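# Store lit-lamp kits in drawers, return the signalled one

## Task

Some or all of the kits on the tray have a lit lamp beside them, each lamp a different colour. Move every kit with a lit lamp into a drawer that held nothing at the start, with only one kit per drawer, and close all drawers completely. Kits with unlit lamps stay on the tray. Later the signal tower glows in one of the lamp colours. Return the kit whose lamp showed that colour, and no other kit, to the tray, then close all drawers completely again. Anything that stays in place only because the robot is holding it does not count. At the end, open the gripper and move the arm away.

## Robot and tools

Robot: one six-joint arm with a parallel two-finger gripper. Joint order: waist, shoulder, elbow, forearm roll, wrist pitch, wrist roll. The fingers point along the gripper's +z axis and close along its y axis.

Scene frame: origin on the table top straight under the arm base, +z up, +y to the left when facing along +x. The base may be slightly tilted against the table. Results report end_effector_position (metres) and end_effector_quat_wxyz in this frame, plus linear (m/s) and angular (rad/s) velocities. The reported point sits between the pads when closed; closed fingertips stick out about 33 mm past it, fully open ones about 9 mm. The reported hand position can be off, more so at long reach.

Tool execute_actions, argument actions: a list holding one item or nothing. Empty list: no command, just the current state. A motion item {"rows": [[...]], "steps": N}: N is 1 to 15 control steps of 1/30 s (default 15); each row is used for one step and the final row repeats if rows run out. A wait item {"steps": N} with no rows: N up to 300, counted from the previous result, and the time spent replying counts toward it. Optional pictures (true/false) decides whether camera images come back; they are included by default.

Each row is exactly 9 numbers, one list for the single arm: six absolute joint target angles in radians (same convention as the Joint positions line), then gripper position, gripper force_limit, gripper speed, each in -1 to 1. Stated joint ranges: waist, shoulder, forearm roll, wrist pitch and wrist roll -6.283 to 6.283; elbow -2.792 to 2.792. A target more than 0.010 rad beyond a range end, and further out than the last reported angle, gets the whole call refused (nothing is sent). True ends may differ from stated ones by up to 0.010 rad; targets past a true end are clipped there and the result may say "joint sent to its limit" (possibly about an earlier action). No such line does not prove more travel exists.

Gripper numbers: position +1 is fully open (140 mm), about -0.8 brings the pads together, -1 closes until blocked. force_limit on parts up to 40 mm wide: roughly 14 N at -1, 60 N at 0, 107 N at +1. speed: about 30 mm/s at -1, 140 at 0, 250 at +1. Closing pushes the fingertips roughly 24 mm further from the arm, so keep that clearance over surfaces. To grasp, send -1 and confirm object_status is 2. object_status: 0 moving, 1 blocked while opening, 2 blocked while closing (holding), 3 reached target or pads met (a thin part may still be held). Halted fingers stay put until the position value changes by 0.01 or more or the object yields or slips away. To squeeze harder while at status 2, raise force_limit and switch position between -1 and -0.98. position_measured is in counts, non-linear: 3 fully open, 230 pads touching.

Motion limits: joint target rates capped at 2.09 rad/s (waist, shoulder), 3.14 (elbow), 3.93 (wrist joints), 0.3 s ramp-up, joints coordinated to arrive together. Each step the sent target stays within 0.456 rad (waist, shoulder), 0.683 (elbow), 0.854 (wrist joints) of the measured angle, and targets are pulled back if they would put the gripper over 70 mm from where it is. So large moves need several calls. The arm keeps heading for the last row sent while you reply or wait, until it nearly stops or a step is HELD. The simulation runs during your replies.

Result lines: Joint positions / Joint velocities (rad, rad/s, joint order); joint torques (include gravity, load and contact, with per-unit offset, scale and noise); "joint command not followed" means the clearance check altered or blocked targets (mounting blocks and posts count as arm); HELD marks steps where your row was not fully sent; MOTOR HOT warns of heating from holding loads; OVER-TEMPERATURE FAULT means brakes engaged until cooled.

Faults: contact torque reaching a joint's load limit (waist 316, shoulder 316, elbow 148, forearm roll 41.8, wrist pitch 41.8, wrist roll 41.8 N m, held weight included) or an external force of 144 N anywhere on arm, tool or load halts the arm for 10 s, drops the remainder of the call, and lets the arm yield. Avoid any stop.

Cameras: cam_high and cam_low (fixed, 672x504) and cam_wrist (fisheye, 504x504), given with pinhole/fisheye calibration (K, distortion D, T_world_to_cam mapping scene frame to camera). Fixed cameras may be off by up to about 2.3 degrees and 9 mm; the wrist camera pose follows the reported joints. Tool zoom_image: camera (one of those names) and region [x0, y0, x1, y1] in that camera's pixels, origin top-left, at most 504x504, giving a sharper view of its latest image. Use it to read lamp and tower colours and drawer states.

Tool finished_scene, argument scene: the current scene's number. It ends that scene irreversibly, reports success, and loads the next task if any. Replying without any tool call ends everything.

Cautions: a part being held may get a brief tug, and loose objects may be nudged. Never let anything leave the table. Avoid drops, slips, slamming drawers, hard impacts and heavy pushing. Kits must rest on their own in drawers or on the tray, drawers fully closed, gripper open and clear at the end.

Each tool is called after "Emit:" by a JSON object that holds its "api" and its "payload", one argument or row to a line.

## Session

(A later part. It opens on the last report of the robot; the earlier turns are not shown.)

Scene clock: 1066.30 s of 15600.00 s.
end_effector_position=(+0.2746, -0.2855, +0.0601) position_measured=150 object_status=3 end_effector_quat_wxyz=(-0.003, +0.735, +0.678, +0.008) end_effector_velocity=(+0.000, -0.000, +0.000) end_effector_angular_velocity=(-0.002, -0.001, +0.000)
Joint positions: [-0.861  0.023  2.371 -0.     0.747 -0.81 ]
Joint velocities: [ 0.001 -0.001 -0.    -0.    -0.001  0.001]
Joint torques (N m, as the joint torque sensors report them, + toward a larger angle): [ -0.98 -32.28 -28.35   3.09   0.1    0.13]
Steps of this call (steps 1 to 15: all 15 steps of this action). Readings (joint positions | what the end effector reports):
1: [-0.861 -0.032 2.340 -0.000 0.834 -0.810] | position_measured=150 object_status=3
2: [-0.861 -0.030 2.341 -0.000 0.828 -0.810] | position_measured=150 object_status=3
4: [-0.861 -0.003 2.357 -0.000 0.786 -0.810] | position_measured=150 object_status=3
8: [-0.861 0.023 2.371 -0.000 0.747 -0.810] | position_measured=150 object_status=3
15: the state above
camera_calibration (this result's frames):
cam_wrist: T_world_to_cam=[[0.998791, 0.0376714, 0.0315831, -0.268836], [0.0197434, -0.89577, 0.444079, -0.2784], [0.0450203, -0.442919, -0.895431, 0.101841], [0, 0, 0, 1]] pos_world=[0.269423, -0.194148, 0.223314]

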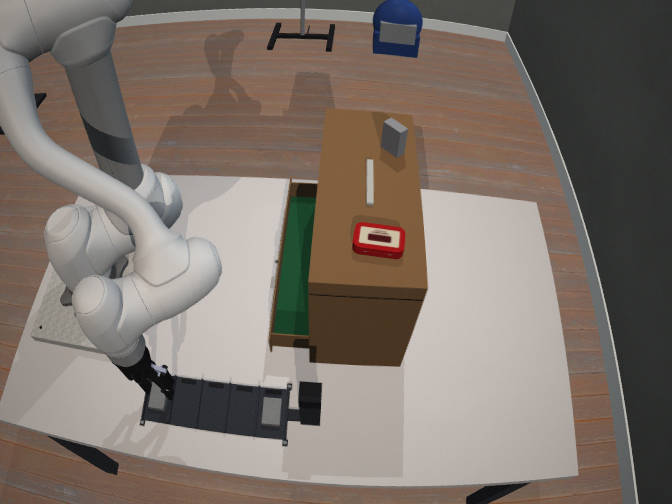

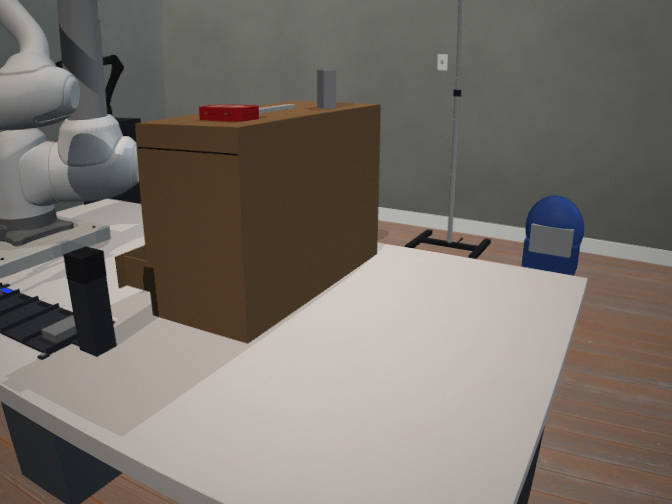

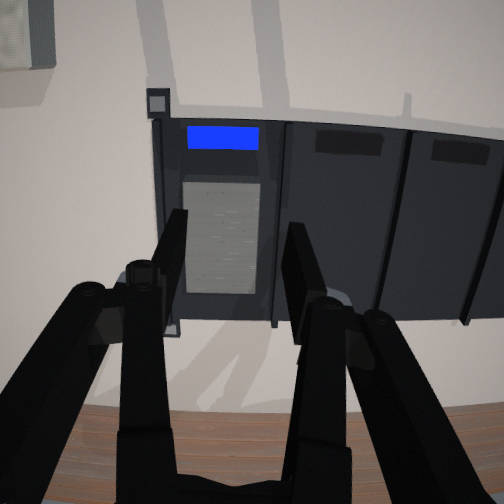

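Emit:
{"api": "execute_actions", "payload": {
  "actions": [
    {"rows":[[-0.871,0.018,2.368,0,0.755,-0.82,-0.17,0.3,0]],"steps":15}
  ]
}}

Scene clock: 1087.87 s of 15600.00 s.
end_effector_position=(+0.2719, -0.2884, +0.0632) position_measured=150 object_status=3 end_effector_quat_wxyz=(-0.003, +0.735, +0.678, +0.008) end_effector_velocity=(-0.000, -0.001, +0.000) end_effector_angular_velocity=(-0.000, -0.000, -0.003)
Joint positions: [-0.871  0.018  2.368  0.     0.755 -0.82 ]
Joint velocities: [-0.002 -0.    -0.     0.     0.     0.001]
Joint torques (N m, as the joint torque sensors report them, + toward a larger angle): [ -0.73 -31.85 -28.36   3.07   0.13   0.23]
Steps of this call (steps 1 to 15: the robot went on to your last target; steps 16 to 90: nothing new was sent; then 18.07 s passed at rest; steps 91 to 105: all 15 steps of this action). Readings (joint positions | what the end effector reports):
91: [-0.861 0.023 2.371 0.000 0.747 -0.810] | position_measured=150 object_status=3
92: [-0.863 0.022 2.370 0.000 0.749 -0.813] | position_measured=150 object_status=3
94: [-0.870 0.018 2.368 0.000 0.754 -0.819] | position_measured=150 object_status=3
98: [-0.871 0.018 2.368 0.000 0.755 -0.820] | position_measured=150 object_status=3
105: the state above
camera_calibration (this result's frames):
cam_wrist: T_world_to_cam=[[0.998789, 0.0376993, 0.0316213, -0.266112], [0.0197533, -0.895788, 0.444043, -0.282316], [0.0450661, -0.44288, -0.895448, 0.1034], [0, 0, 0, 1]] pos_world=[0.266707, -0.197069, 0.226364]

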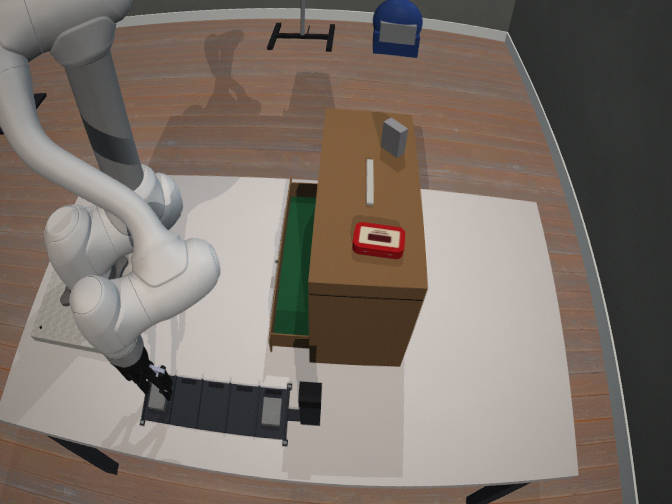

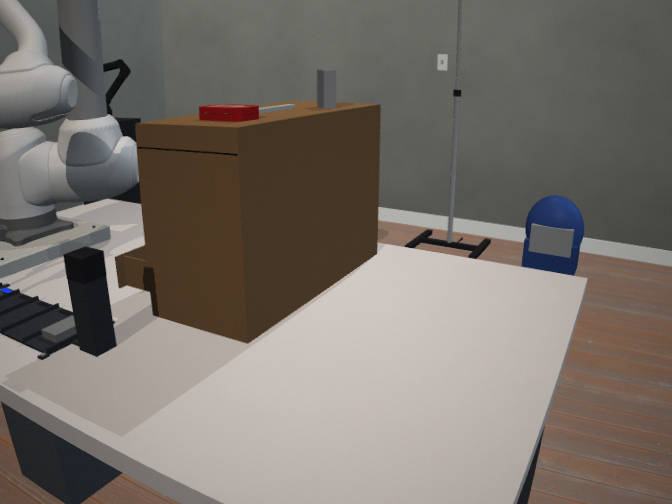

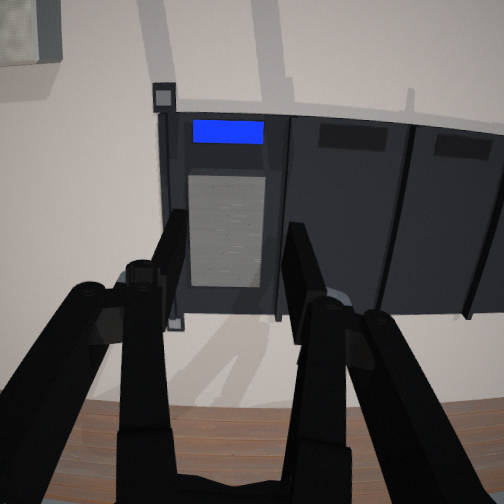

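Emit:
{"api": "execute_actions", "payload": {
  "actions": [
    {"rows":[[-0.871,0.021,2.370,0,0.751,-0.82,-0.17,0.3,0],[-0.871,0.023,2.371,0,0.747,-0.82,-0.17,0.3,0],[-0.871,0.026,2.373,0,0.743,-0.82,-0.17,0.3,0],[-0.871,0.028,2.375,0,0.739,-0.82,-0.17,0.3,0],[-0.871,0.030,2.376,0,0.735,-0.82,-0.17,0.3,0],[-0.871,0.032,2.377,0,0.732,-0.82,-0.17,0.3,0]],"steps":15}
  ]
}}

Scene clock: 1092.57 s of 15600.00 s.
end_effector_position=(+0.2714, -0.2877, +0.0543) position_measured=150 object_status=3 end_effector_quat_wxyz=(-0.003, +0.735, +0.678, +0.008) end_effector_velocity=(-0.000, +0.001, -0.000) end_effector_angular_velocity=(+0.002, +0.001, -0.000)
Joint positions: [-0.871  0.032  2.377  0.     0.732 -0.82 ]
Joint velocities: [0.    0.001 0.    0.    0.001 0.   ]
Joint torques (N m, as the joint torque sensors report them, + toward a larger angle): [ -0.6  -32.94 -27.76   3.02   0.07   0.07]
Steps of this call (steps 1 to 15: the robot went on to your last target; steps 16 to 90: nothing new was sent; then 1.20 s passed at rest; steps 91 to 105: all 15 steps of this action). Readings (joint positions | what the end effector reports):
91: [-0.871 0.018 2.368 0.000 0.755 -0.820] | position_measured=150 object_status=3
92: [-0.871 0.019 2.368 0.000 0.754 -0.820] | position_measured=150 object_status=3
94: [-0.871 0.024 2.371 0.000 0.747 -0.820] | position_measured=150 object_status=3
98: [-0.871 0.032 2.377 0.000 0.733 -0.820] | position_measured=150 object_status=3
105: the state above
camera_calibration (this result's frames):
cam_wrist: T_world_to_cam=[[0.99879, 0.0376679, 0.0316257, -0.265441], [0.0197217, -0.895774, 0.444073, -0.277698], [0.0450567, -0.442912, -0.895432, 0.0957547], [0, 0, 0, 1]] pos_world=[0.266282, -0.196345, 0.217455]

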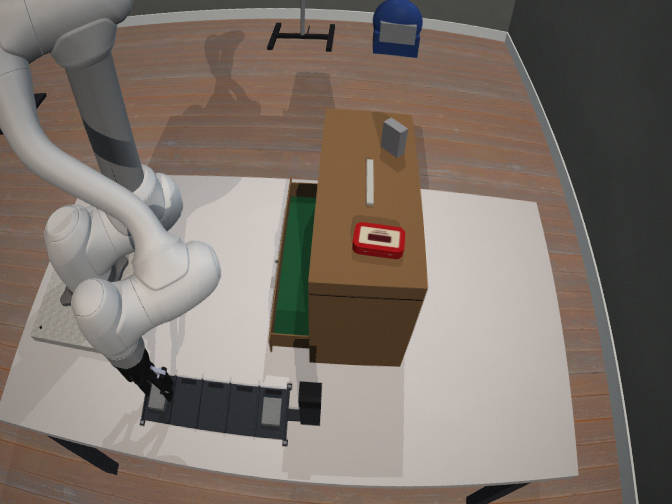

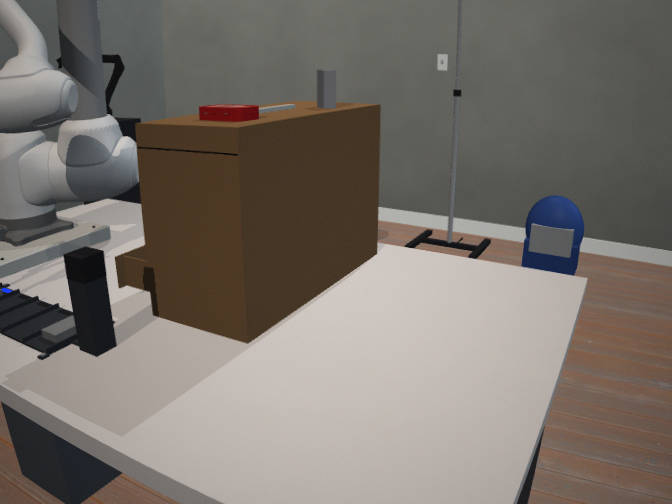

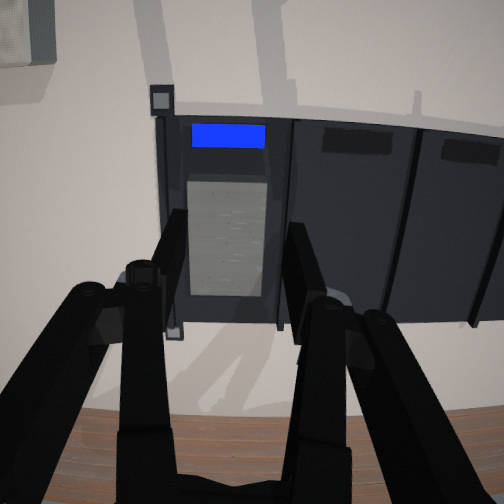

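Emit:
{"api": "execute_actions", "payload": {
  "actions": [
    {"rows":[[-0.875,0.031,2.379,0,0.731,-0.824,-0.17,0.3,0],[-0.875,0.031,2.379,0,0.731,-0.824,-0.17,0.3,0],[-0.875,0.031,2.379,0,0.731,-0.824,-0.17,0.3,0],[-0.875,0.033,2.380,0,0.728,-0.824,-0.17,0.3,0],[-0.875,0.033,2.380,0,0.728,-0.824,-0.17,0.3,0],[-0.875,0.035,2.381,0,0.725,-0.824,-0.17,0.3,0],[-0.875,0.035,2.381,0,0.725,-0.824,-0.17,0.3,0],[-0.875,0.037,2.382,0,0.722,-0.824,-0.17,0.3,0]],"steps":15}
  ]
}}

Emit:
{"api": "execute_actions", "payload": {
  "actions": [
    {"rows":[[-0.875,0.037,2.382,0,0.722,-0.824,-1,0.3,-0.4]],"steps":15}
  ],
  "pictures": false
}}

Emit:
{"api": "execute_actions", "payload": {
  "actions": [
    {"steps":30}
  ]
}}

Scene clock: 1097.57 s of 15600.00 s.
end_effector_position=(+0.2697, -0.2879, +0.0504) position_measured=150 object_status=3 end_effector_quat_wxyz=(-0.003, +0.735, +0.678, +0.008) end_effector_velocity=(-0.000, -0.000, -0.000) end_effector_angular_velocity=(+0.000, +0.000, -0.000)
Joint positions: [-0.875  0.037  2.382 -0.     0.722 -0.824]
Joint velocities: [-0.     0.001 -0.    -0.    -0.     0.   ]
Joint torques (N m, as the joint torque sensors report them, + toward a larger angle): [  0.34 -33.53 -27.     3.06   0.26   0.24]
Steps of this call (steps 1 to 15: the robot went on to your last target; steps 16 to 90: nothing new was sent; then 1.50 s passed at rest; steps 91 to 105: all 15 steps of this action). Readings (joint positions | what the end effector reports):
91: [-0.871 0.032 2.377 -0.000 0.732 -0.820] | position_measured=150 object_status=3
92: [-0.873 0.032 2.378 -0.000 0.732 -0.822] | position_measured=150 object_status=3
94: [-0.875 0.031 2.379 -0.000 0.731 -0.824] | position_measured=150 object_status=3
98: [-0.875 0.035 2.381 -0.000 0.726 -0.824] | position_measured=150 object_status=3
105: the state above
camera_calibration (this result's frames):
cam_wrist: T_world_to_cam=[[0.998789, 0.0377041, 0.0316125, -0.263518], [0.0197597, -0.89577, 0.444079, -0.276123], [0.0450611, -0.442917, -0.89543, 0.0923153], [0, 0, 0, 1]] pos_world=[0.264495, -0.196518, 0.213613]

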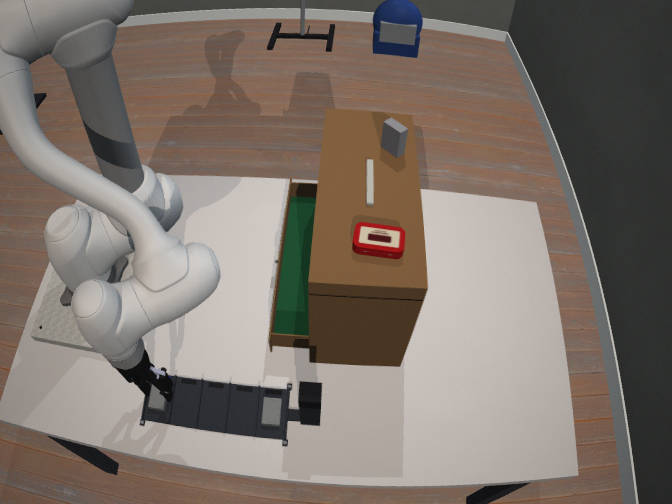

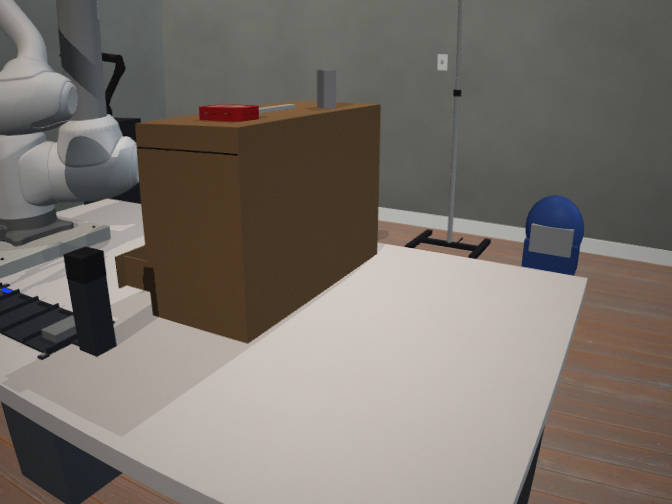

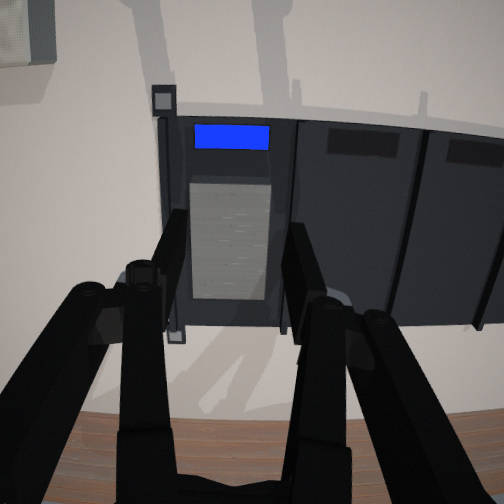

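Scene clock: 1098.07 s of 15600.00 s.
end_effector_position=(+0.2696, -0.2879, +0.0504) position_measured=181 object_status=2 end_effector_quat_wxyz=(-0.003, +0.735, +0.678, +0.008) end_effector_velocity=(-0.001, +0.000, +0.000) end_effector_angular_velocity=(+0.001, +0.001, -0.000)
Joint positions: [-0.875  0.037  2.382 -0.     0.722 -0.824]
Joint velocities: [-0.001 -0.     0.    -0.     0.002 -0.   ]
Joint torques (N m, as the joint torque sensors report them, + toward a larger angle): [  1.52 -21.2  -21.14   3.95  -2.18   0.2 ]
Steps of this call (steps 1 to 15: all 15 steps of this action). Readings (joint positions | what the end effector reports):
1: [-0.875 0.037 2.382 -0.000 0.722 -0.824] | position_measured=150 object_status=0
2: [-0.875 0.037 2.382 -0.000 0.722 -0.824] | position_measured=152 object_status=0
4: [-0.875 0.037 2.382 -0.000 0.722 -0.824] | position_measured=162 object_status=0
8: [-0.875 0.037 2.382 -0.000 0.722 -0.824] | position_measured=181 object_status=0
15: the state above

Scene clock: 1099.07 s of 15600.00 s.
end_effector_position=(+0.2696, -0.2879, +0.0504) position_measured=181 object_status=2 end_effector_quat_wxyz=(-0.003, +0.735, +0.678, +0.008) end_effector_velocity=(+0.000, -0.000, +0.000) end_effector_angular_velocity=(-0.000, -0.001, -0.001)
Joint positions: [-0.875  0.037  2.382 -0.     0.722 -0.824]
Joint velocities: [-0. -0.  0.  0. -0.  0.]
Joint torques (N m, as the joint torque sensors report them, + toward a larger angle): [  0.48 -22.28 -21.43   3.92  -2.34   0.04]
Steps of this call (steps 1 to 15: the robot went on to your last target; steps 16 to 30: nothing new was sent). Readings (joint positions | what the end effector reports):
1: [-0.875 0.037 2.382 -0.000 0.722 -0.824] | position_measured=181 object_status=2
2: [-0.875 0.037 2.382 -0.000 0.722 -0.824] | position_measured=181 object_status=2
4: [-0.875 0.037 2.382 -0.000 0.722 -0.824] | position_measured=181 object_status=2
8: [-0.875 0.037 2.382 -0.000 0.722 -0.824] | position_measured=181 object_status=2
30: the state above
The arm was judged still, so your last target was given up. Only a new action makes it travel on or press farther. Fingers that are still opening or closing keep moving.
camera_calibration (this result's frames):
cam_wrist: T_world_to_cam=[[0.99879, 0.0376819, 0.0316035, -0.263512], [0.0197443, -0.895775, 0.444068, -0.276114], [0.0450429, -0.442907, -0.895435, 0.0923138], [0, 0, 0, 1]] pos_world=[0.264487, -0.19652, 0.213602]

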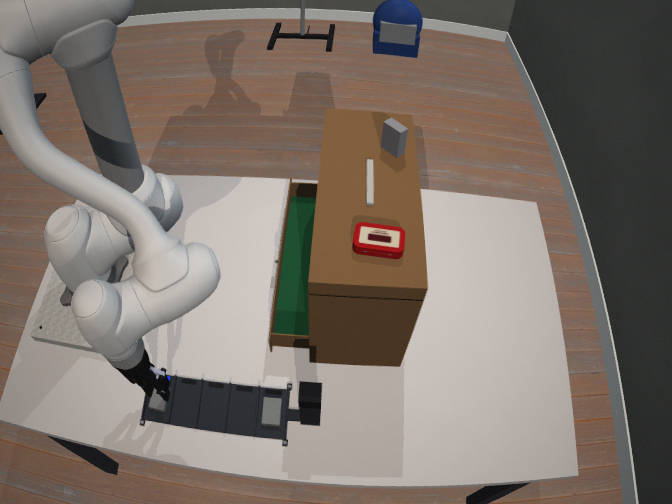

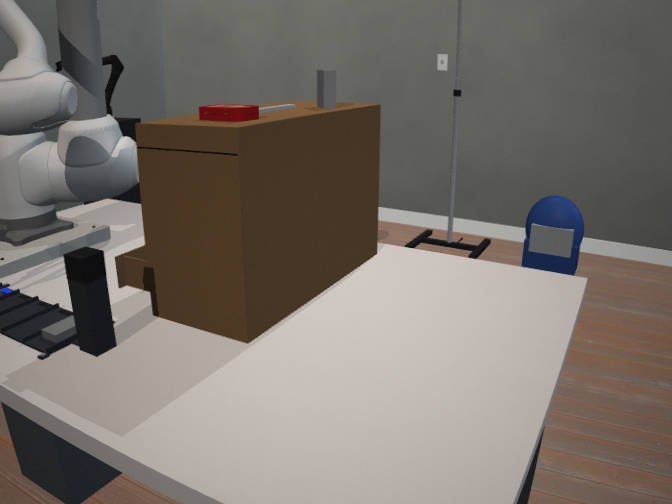

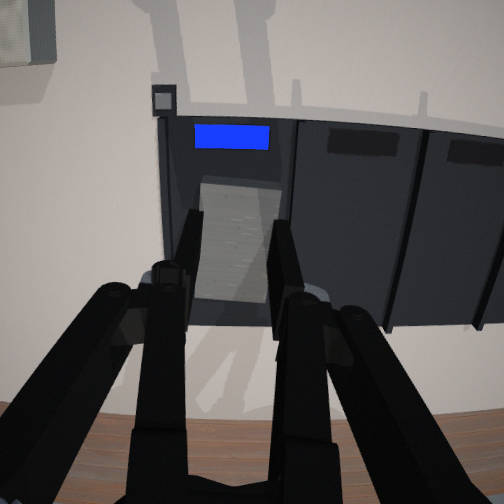

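Emit:
{"api": "execute_actions", "payload": {
  "actions": [
    {"rows":[[-0.875,0.035,2.381,0,0.725,-0.824,-0.98,0.3,-0.4]],"steps":15}
  ]
}}

Scene clock: 1100.83 s of 15600.00 s.
end_effector_position=(+0.2697, -0.2880, +0.0517) position_measured=234 object_status=3 end_effector_quat_wxyz=(-0.002, +0.735, +0.678, +0.008) end_effector_velocity=(-0.001, +0.001, -0.001) end_effector_angular_velocity=(+0.003, +0.002, +0.002)
Joint positions: [-0.875  0.035  2.381 -0.     0.725 -0.824]
Joint velocities: [ 0.001  0.001  0.001 -0.     0.002 -0.001]
Joint torques (N m, as the joint torque sensors report them, + toward a larger angle): [ 1.28 11.85 15.56  4.13  1.39 -0.01]
Steps of this call (steps 1 to 38: nothing new was sent; steps 39 to 53: all 15 steps of this action). Readings (joint positions | what the end effector reports):
39: [-0.875 0.037 2.382 -0.000 0.722 -0.824] | position_measured=181 object_status=0
40: [-0.875 0.036 2.382 -0.000 0.723 -0.824] | position_measured=181 object_status=0
42: [-0.875 0.035 2.380 -0.000 0.725 -0.824] | position_measured=195 object_status=0
46: [-0.875 0.035 2.381 -0.000 0.725 -0.824] | position_measured=229 object_status=0
53: the state above
camera_calibration (this result's frames):
cam_wrist: T_world_to_cam=[[0.998785, 0.0377284, 0.0317019, -0.263617], [0.0197335, -0.895688, 0.444244, -0.276789], [0.0451557, -0.443079, -0.895345, 0.0932748], [0, 0, 0, 1]] pos_world=[0.264547, -0.196643, 0.214832]

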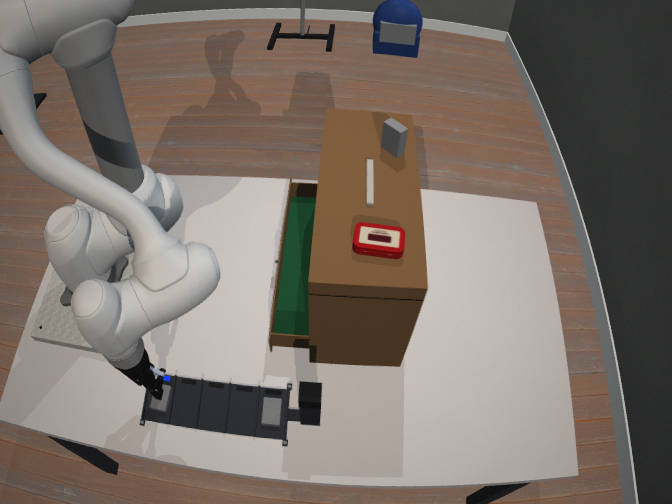

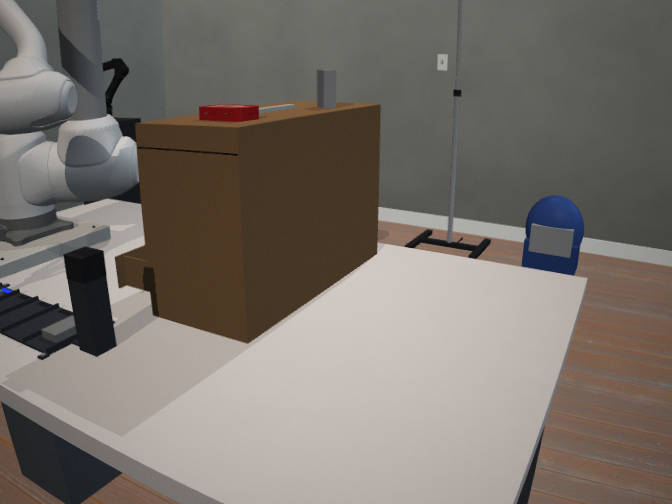

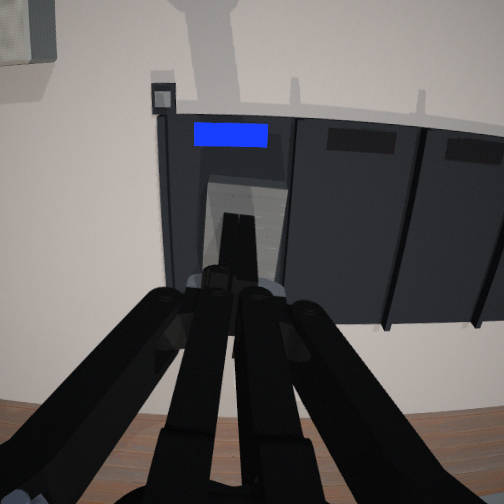

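Emit:
{"api": "execute_actions", "payload": {
  "actions": [
    {"rows":[[-0.875,0.01,2.365,0,0.766,-0.824,-0.98,0.3,0],[-0.875,0.01,2.365,0,0.766,-0.824,-0.98,0.3,0],[-0.875,0.01,2.365,0,0.766,-0.824,-0.98,0.3,0],[-0.875,0.01,2.365,0,0.766,-0.824,-0.98,0.3,0],[-0.875,0.01,2.365,0,0.766,-0.824,-0.98,0.3,0],[-0.875,0.01,2.365,0,0.766,-0.824,-0.98,0.3,0],[-0.875,0.01,2.365,0,0.766,-0.824,-0.17,0.3,0.3]],"steps":15}
  ]
}}

Emit:
{"api": "execute_actions", "payload": {
  "actions": [
    {"steps":15}
  ]
}}

Scene clock: 1106.33 s of 15600.00 s.
end_effector_position=(+0.2704, -0.2891, +0.0675) position_measured=165 object_status=0 end_effector_quat_wxyz=(-0.003, +0.735, +0.678, +0.008) end_effector_velocity=(-0.000, -0.001, +0.001) end_effector_angular_velocity=(-0.002, -0.001, -0.001)
Joint positions: [-0.875  0.01   2.365  0.     0.766 -0.824]
Joint velocities: [-0.001 -0.002 -0.    -0.    -0.    -0.   ]
Joint torques (N m, as the joint torque sensors report them, + toward a larger angle): [ -1.09 -30.96 -28.49   3.26   0.14   0.13]
Steps of this call (steps 1 to 15: the robot went on to your last target; steps 16 to 90: nothing new was sent; then 2.00 s passed at rest; steps 91 to 105: all 15 steps of this action). Readings (joint positions | what the end effector reports):
91: [-0.875 0.035 2.381 0.000 0.725 -0.824] | position_measured=234 object_status=3
92: [-0.875 0.032 2.380 0.000 0.729 -0.824] | position_measured=234 object_status=3
94: [-0.875 0.014 2.369 0.000 0.759 -0.824] | position_measured=234 object_status=3
98: [-0.875 0.010 2.365 0.000 0.766 -0.824] | position_measured=234 object_status=0
105: the state above
camera_calibration (this result's frames):
cam_wrist: T_world_to_cam=[[0.998793, 0.0375301, 0.0316867, -0.264778], [0.0195771, -0.895836, 0.443953, -0.284794], [0.0450477, -0.442796, -0.89549, 0.107005], [0, 0, 0, 1]] pos_world=[0.265213, -0.19781, 0.230647]

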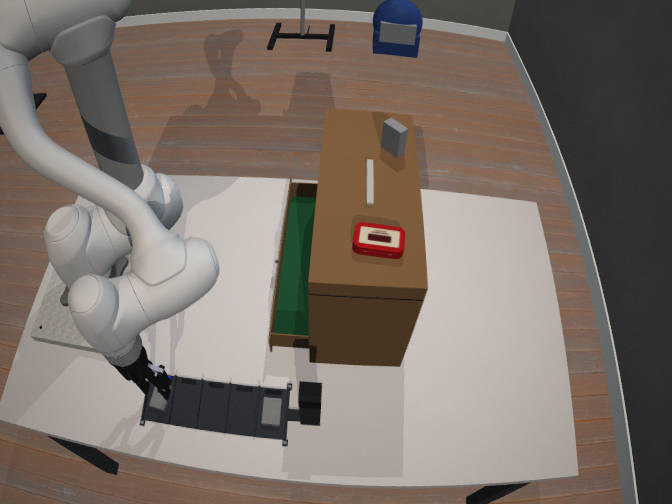

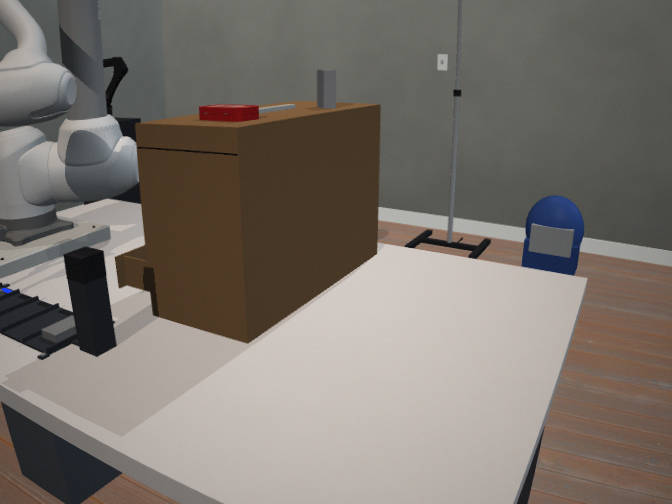

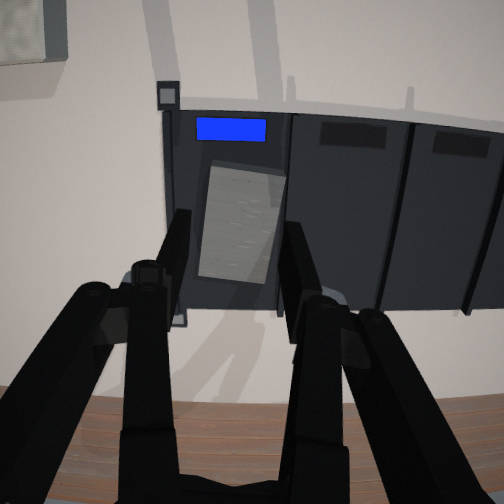

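Scene clock: 1106.83 s of 15600.00 s.
end_effector_position=(+0.2703, -0.2892, +0.0675) position_measured=150 object_status=3 end_effector_quat_wxyz=(-0.003, +0.735, +0.678, +0.008) end_effector_velocity=(-0.000, -0.001, +0.001) end_effector_angular_velocity=(-0.001, -0.001, -0.002)
Joint positions: [-0.875  0.01   2.365  0.     0.766 -0.824]
Joint velocities: [-0.001 -0.002 -0.     0.    -0.     0.   ]
Joint torques (N m, as the joint torque sensors report them, + toward a larger angle): [ -0.88 -31.33 -28.59   3.28   0.05   0.15]
Steps of this call (steps 1 to 15: the robot went on to your last target). Readings (joint positions | what the end effector reports):
1: [-0.875 0.010 2.365 0.000 0.766 -0.824] | position_measured=156 object_status=0
2: [-0.875 0.010 2.365 0.000 0.766 -0.824] | position_measured=150 object_status=0
4: [-0.875 0.010 2.365 0.000 0.766 -0.824] | position_measured=150 object_status=0
8: [-0.875 0.010 2.365 0.000 0.766 -0.824] | position_measured=150 object_status=3
15: the state above
The arm was judged still, so your last target was given up. Only a new action makes it travel on or press farther. Fingers that are still opening or closing keep moving.
camera_calibration (this result's frames):
cam_wrist: T_world_to_cam=[[0.99879, 0.0376735, 0.0316067, -0.264709], [0.0197359, -0.895781, 0.444058, -0.284877], [0.0450419, -0.442897, -0.89544, 0.106969], [0, 0, 0, 1]] pos_world=[0.265193, -0.197838, 0.230653]

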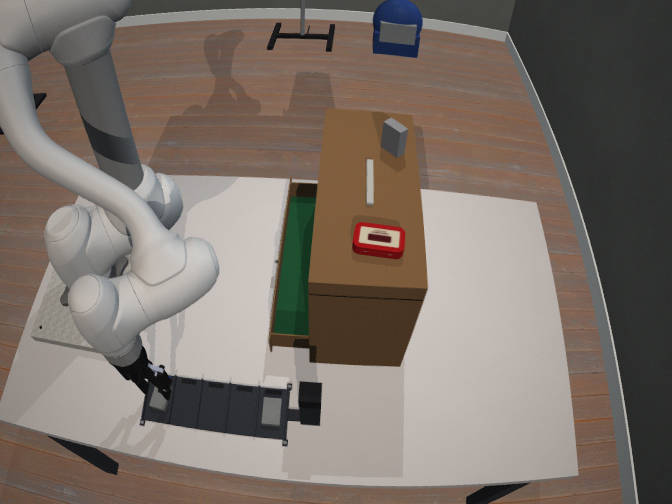

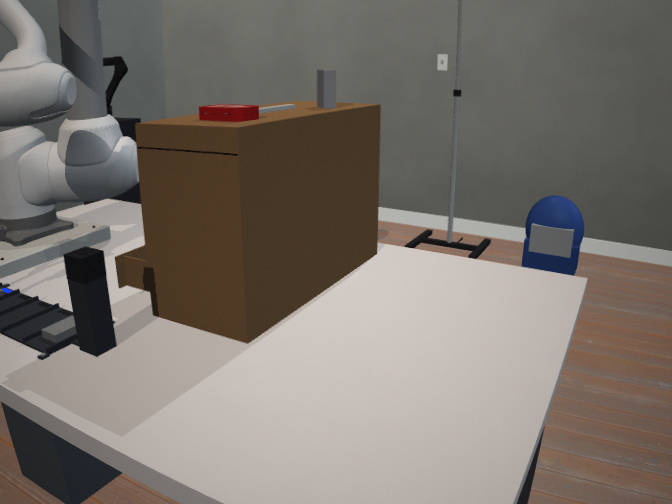

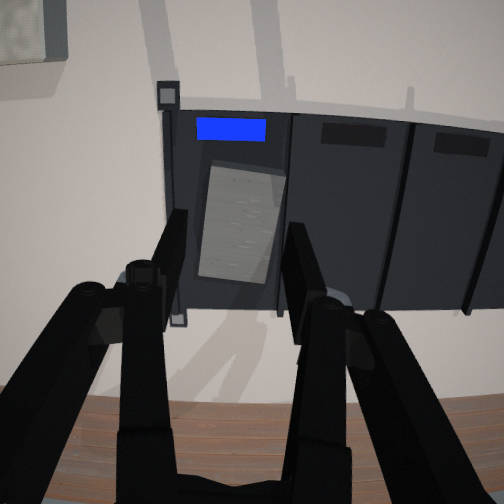

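Emit:
{"api": "execute_actions", "payload": {
  "actions": [
    {"rows":[[-0.856,0.003,2.372,0,0.766,-0.70,-0.17,0.3,0]],"steps":15}
  ]
}}

Scene clock: 1113.70 s of 15600.00 s.
end_effector_position=(+0.2730, -0.2806, +0.0677) position_measured=150 object_status=3 end_effector_quat_wxyz=(-0.003, +0.770, +0.638, +0.008) end_effector_velocity=(+0.000, -0.000, +0.000) end_effector_angular_velocity=(-0.001, -0.002, +0.001)
Joint positions: [-0.856  0.003  2.372 -0.     0.766 -0.7  ]
Joint velocities: [ 0.    -0.001  0.     0.    -0.001 -0.001]
Joint torques (N m, as the joint torque sensors report them, + toward a larger angle): [ -0.47 -30.51 -28.71   3.31   0.19   0.18]
Steps of this call (steps 1 to 90: nothing new was sent; then 3.37 s passed at rest; steps 91 to 105: all 15 steps of this action). Readings (joint positions | what the end effector reports):
91: [-0.875 0.010 2.365 0.000 0.766 -0.824] | position_measured=150 object_status=3
92: [-0.874 0.010 2.365 -0.000 0.766 -0.818] | position_measured=150 object_status=3
94: [-0.866 0.007 2.368 -0.000 0.766 -0.767] | position_measured=150 object_status=3
98: [-0.856 0.003 2.372 -0.000 0.766 -0.700] | position_measured=150 object_status=3
105: the state above
camera_calibration (this result's frames):
cam_wrist: T_world_to_cam=[[0.997286, -0.0672001, 0.0300923, -0.29665], [-0.0735726, -0.893326, 0.443346, -0.25114], [-0.00291063, -0.444357, -0.895845, 0.123511], [0, 0, 0, 1]] pos_world=[0.277727, -0.189401, 0.230916]

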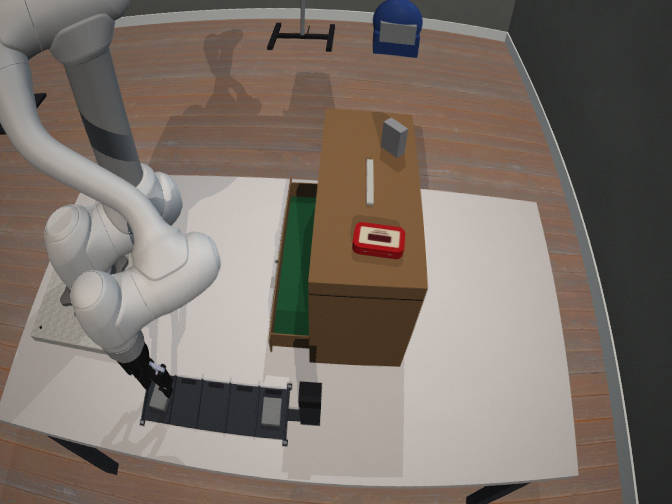

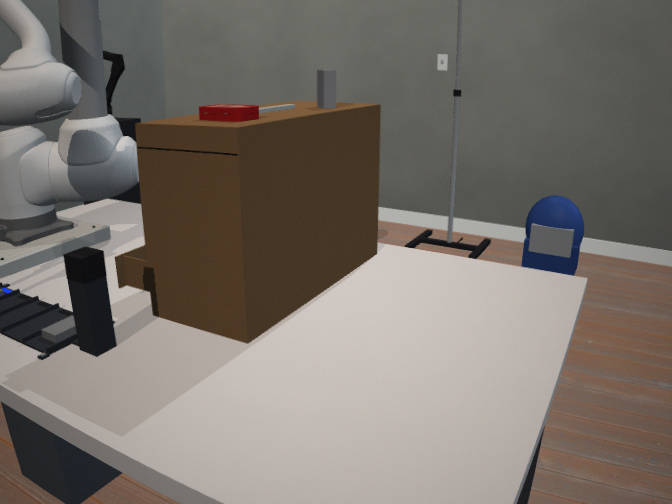

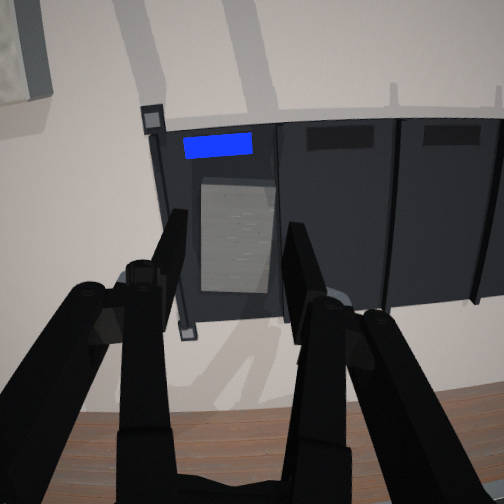

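Emit:
{"api": "execute_actions", "payload": {
  "actions": [
    {"rows":[[-0.856,0.008,2.376,0,0.758,-0.70,-0.24,0.3,0],[-0.856,0.011,2.378,0,0.753,-0.70,-0.24,0.3,0],[-0.856,0.014,2.380,0,0.748,-0.70,-0.24,0.3,0],[-0.856,0.014,2.380,0,0.748,-0.70,-0.24,0.3,0],[-0.856,0.016,2.3815,0,0.744,-0.70,-0.24,0.3,0],[-0.856,0.016,2.3815,0,0.744,-0.70,-0.24,0.3,0],[-0.856,0.018,2.383,0,0.741,-0.70,-0.24,0.3,0],[-0.856,0.018,2.383,0,0.741,-0.70,-0.24,0.3,0],[-0.856,0.020,2.3845,0,0.737,-0.70,-0.24,0.3,0],[-0.856,0.020,2.3845,0,0.737,-0.70,-0.24,0.3,0],[-0.856,0.022,2.386,0,0.734,-0.70,-0.24,0.3,0]],"steps":15}
  ]
}}

Scene clock: 1119.07 s of 15600.00 s.
end_effector_position=(+0.2718, -0.2789, +0.0550) position_measured=159 object_status=3 end_effector_quat_wxyz=(-0.003, +0.770, +0.638, +0.008) end_effector_velocity=(+0.000, +0.000, -0.000) end_effector_angular_velocity=(+0.001, -0.000, -0.000)
Joint positions: [-0.856  0.022  2.386 -0.     0.734 -0.7  ]
Joint velocities: [ 0.     0.001  0.001  0.001 -0.001  0.   ]
Joint torques (N m, as the joint torque sensors report them, + toward a larger angle): [ -1.25 -32.22 -27.78   3.1    0.28   0.11]
Steps of this call (steps 1 to 15: the robot went on to your last target; steps 16 to 90: nothing new was sent; then 1.87 s passed at rest; steps 91 to 105: all 15 steps of this action). Readings (joint positions | what the end effector reports):
91: [-0.856 0.003 2.372 -0.000 0.766 -0.700] | position_measured=150 object_status=0
92: [-0.856 0.005 2.373 -0.000 0.763 -0.700] | position_measured=153 object_status=0
94: [-0.856 0.011 2.378 -0.000 0.753 -0.700] | position_measured=159 object_status=0
98: [-0.856 0.017 2.382 -0.000 0.743 -0.700] | position_measured=159 object_status=0
105: the state above
camera_calibration (this result's frames):
cam_wrist: T_world_to_cam=[[0.997305, -0.0672239, 0.0294018, -0.294928], [-0.0732897, -0.893673, 0.442693, -0.244155], [-0.00348396, -0.443655, -0.896191, 0.113306], [0, 0, 0, 1]] pos_world=[0.276633, -0.187752, 0.218301]

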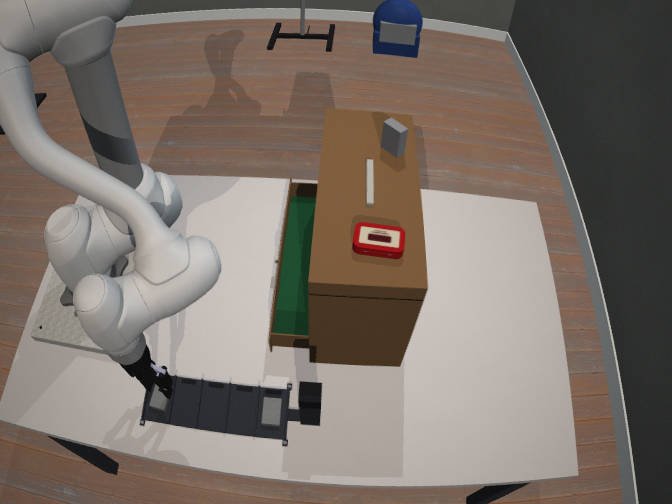

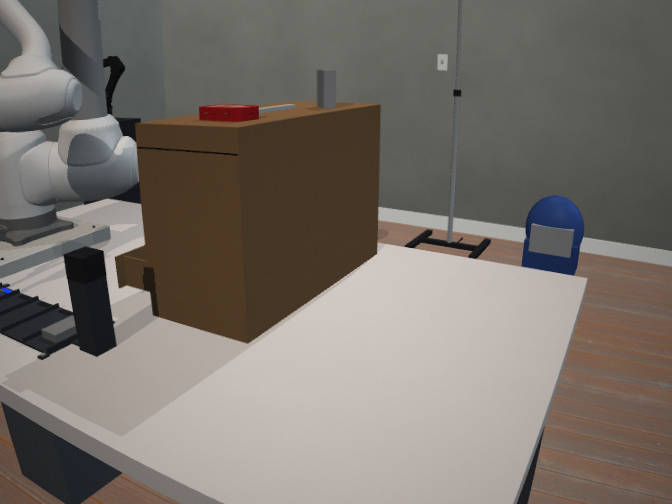

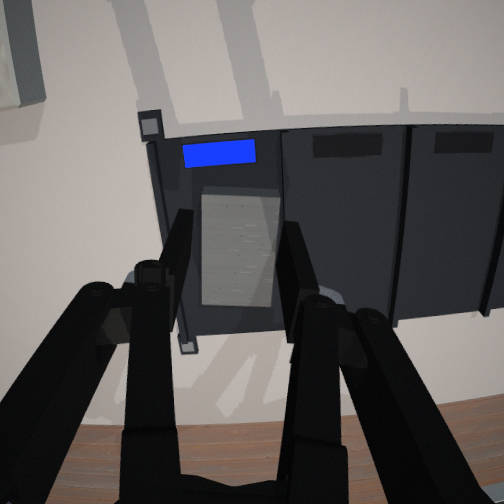

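Down 3.5 mm more, then close.

Emit:
{"api": "execute_actions", "payload": {
  "actions": [
    {"rows":[[-0.856,0.024,2.3875,0,0.730,-0.70,-0.24,0.3,0],[-0.856,0.024,2.3875,0,0.730,-0.70,-0.24,0.3,0],[-0.856,0.026,2.389,0,0.727,-0.70,-0.24,0.3,0],[-0.856,0.026,2.389,0,0.727,-0.70,-0.24,0.3,0],[-0.856,0.0275,2.390,0,0.724,-0.70,-0.24,0.3,0],[-0.856,0.0275,2.390,0,0.724,-0.70,-0.24,0.3,0],[-0.856,0.0275,2.390,0,0.724,-0.70,-0.24,0.3,0],[-0.856,0.0275,2.390,0,0.724,-0.70,-1,0.3,-0.4]],"steps":15}
  ]
}}

Emit:
{"api": "execute_actions", "payload": {
  "actions": [
    {"rows":[[-0.856,0.026,2.389,0,0.727,-0.70,-0.98,0.3,-0.4]],"steps":15}
  ]
}}

Scene clock: 1125.07 s of 15600.00 s.
end_effector_position=(+0.2719, -0.2788, +0.0516) position_measured=192 object_status=0 end_effector_quat_wxyz=(-0.003, +0.770, +0.638, +0.008) end_effector_velocity=(+0.004, -0.004, +0.003) end_effector_angular_velocity=(-0.006, -0.005, +0.001)
Joint positions: [-0.856  0.027  2.39  -0.     0.724 -0.7  ]
Joint velocities: [ 0.001 -0.001 -0.006 -0.    -0.     0.   ]
Joint torques (N m, as the joint torque sensors report them, + toward a larger angle): [-1.17 15.86  3.96  3.58 -6.82 -0.01]
Steps of this call (steps 1 to 15: the robot went on to your last target; steps 16 to 90: nothing new was sent; then 2.50 s passed at rest; steps 91 to 105: all 15 steps of this action). Readings (joint positions | what the end effector reports):
91: [-0.856 0.022 2.386 -0.000 0.734 -0.700] | position_measured=159 object_status=3
92: [-0.856 0.023 2.387 -0.000 0.732 -0.700] | position_measured=159 object_status=3
94: [-0.856 0.025 2.388 -0.000 0.729 -0.700] | position_measured=159 object_status=3
98: [-0.856 0.027 2.390 -0.000 0.724 -0.700] | position_measured=159 object_status=0
105: the state above
camera_calibration (this result's frames):
cam_wrist: T_world_to_cam=[[0.99728, -0.067213, 0.0302459, -0.294875], [-0.073652, -0.893246, 0.443494, -0.242429], [-0.00279149, -0.444515, -0.895767, 0.109858], [0, 0, 0, 1]] pos_world=[0.276524, -0.187535, 0.214842]

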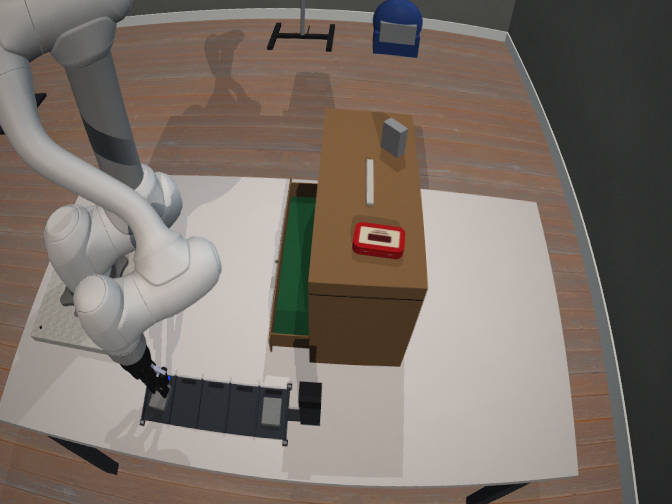

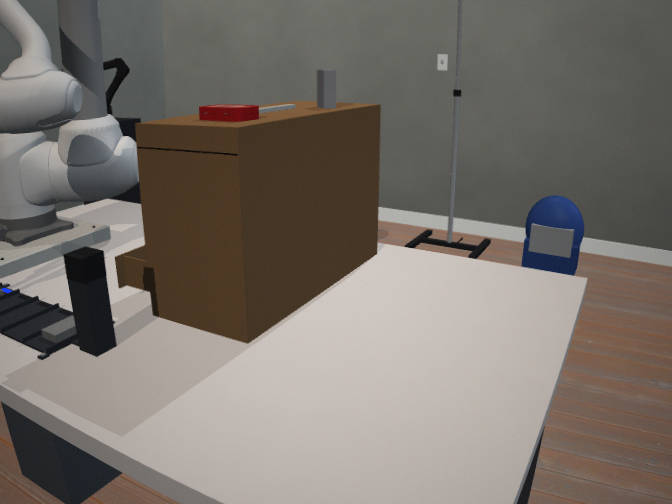

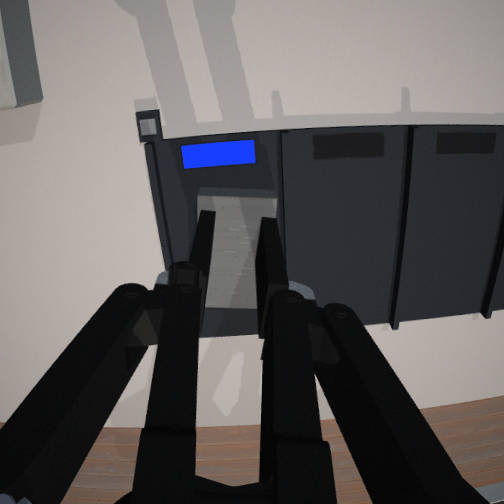

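Scene clock: 1135.13 s of 15600.00 s.
end_effector_position=(+0.2725, -0.2796, +0.0525) position_measured=233 object_status=3 end_effector_quat_wxyz=(-0.002, +0.770, +0.638, +0.008) end_effector_velocity=(+0.001, -0.000, -0.000) end_effector_angular_velocity=(-0.002, -0.002, +0.002)
Joint positions: [-0.856  0.026  2.388 -0.     0.725 -0.7  ]
Joint velocities: [ 0.002  0.001  0.    -0.    -0.003 -0.   ]
Joint torques (N m, as the joint torque sensors report them, + toward a larger angle): [  0.67 -26.87 -23.16   3.53  -0.53   0.07]
FORCE FAULT: contact force on the arm reached its limit, and the arm stopped for 10 seconds. The contact can be on any part of the arm, not only on its tool. The arm's remaining commands of this call were not run. The arm holds still and accepts commands again. Move the arm away from the contact; if what it grips holds it there, let go first. Pushing or pulling that hard again can fault the arm again.
The stop began at step 2 of this call (marked STOPPED below). From that step on the arm followed nothing that you had sent. 14 steps, steps kept back included, did not run and will not run. Nothing is kept back now, and the robot has no last target.
Steps of this call (step 1: the first step of this action; steps 2 to 302: the stop). Readings (joint positions | what the end effector reports):
1: [-0.856 0.027 2.389 -0.000 0.724 -0.700] | position_measured=197 object_status=0
2: [-0.856 0.027 2.388 -0.000 0.725 -0.700] | position_measured=202 object_status=0 STOPPED
4: [-0.856 0.026 2.388 -0.000 0.725 -0.700] | position_measured=213 object_status=0
8: [-0.856 0.026 2.388 -0.000 0.725 -0.700] | position_measured=233 object_status=0
302: the state above
camera_calibration (this result's frames):
cam_wrist: T_world_to_cam=[[0.997244, -0.067173, 0.0315003, -0.295651], [-0.0741714, -0.8926, 0.444707, -0.243271], [-0.00175514, -0.445818, -0.895122, 0.109636], [0, 0, 0, 1]] pos_world=[0.276985, -0.188126, 0.215635]

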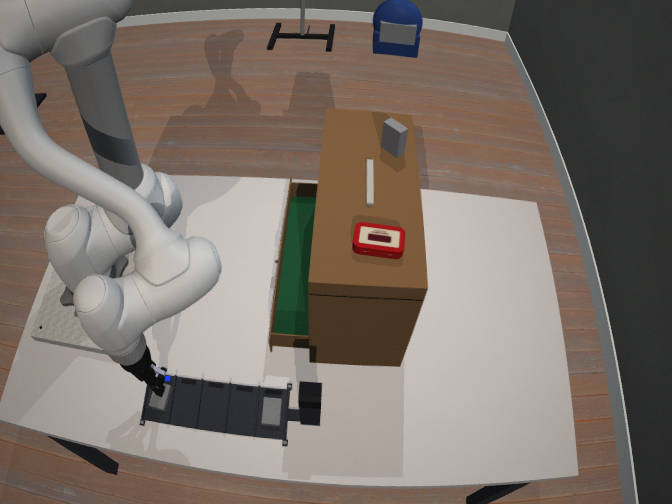

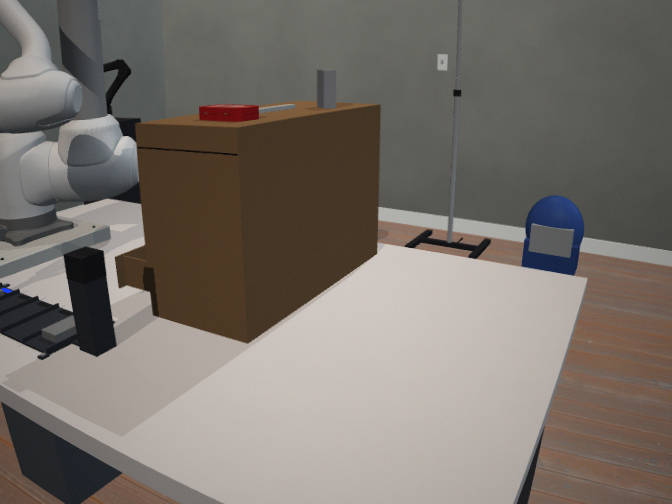

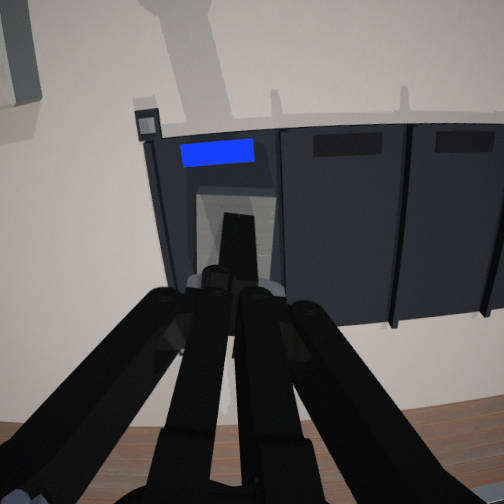

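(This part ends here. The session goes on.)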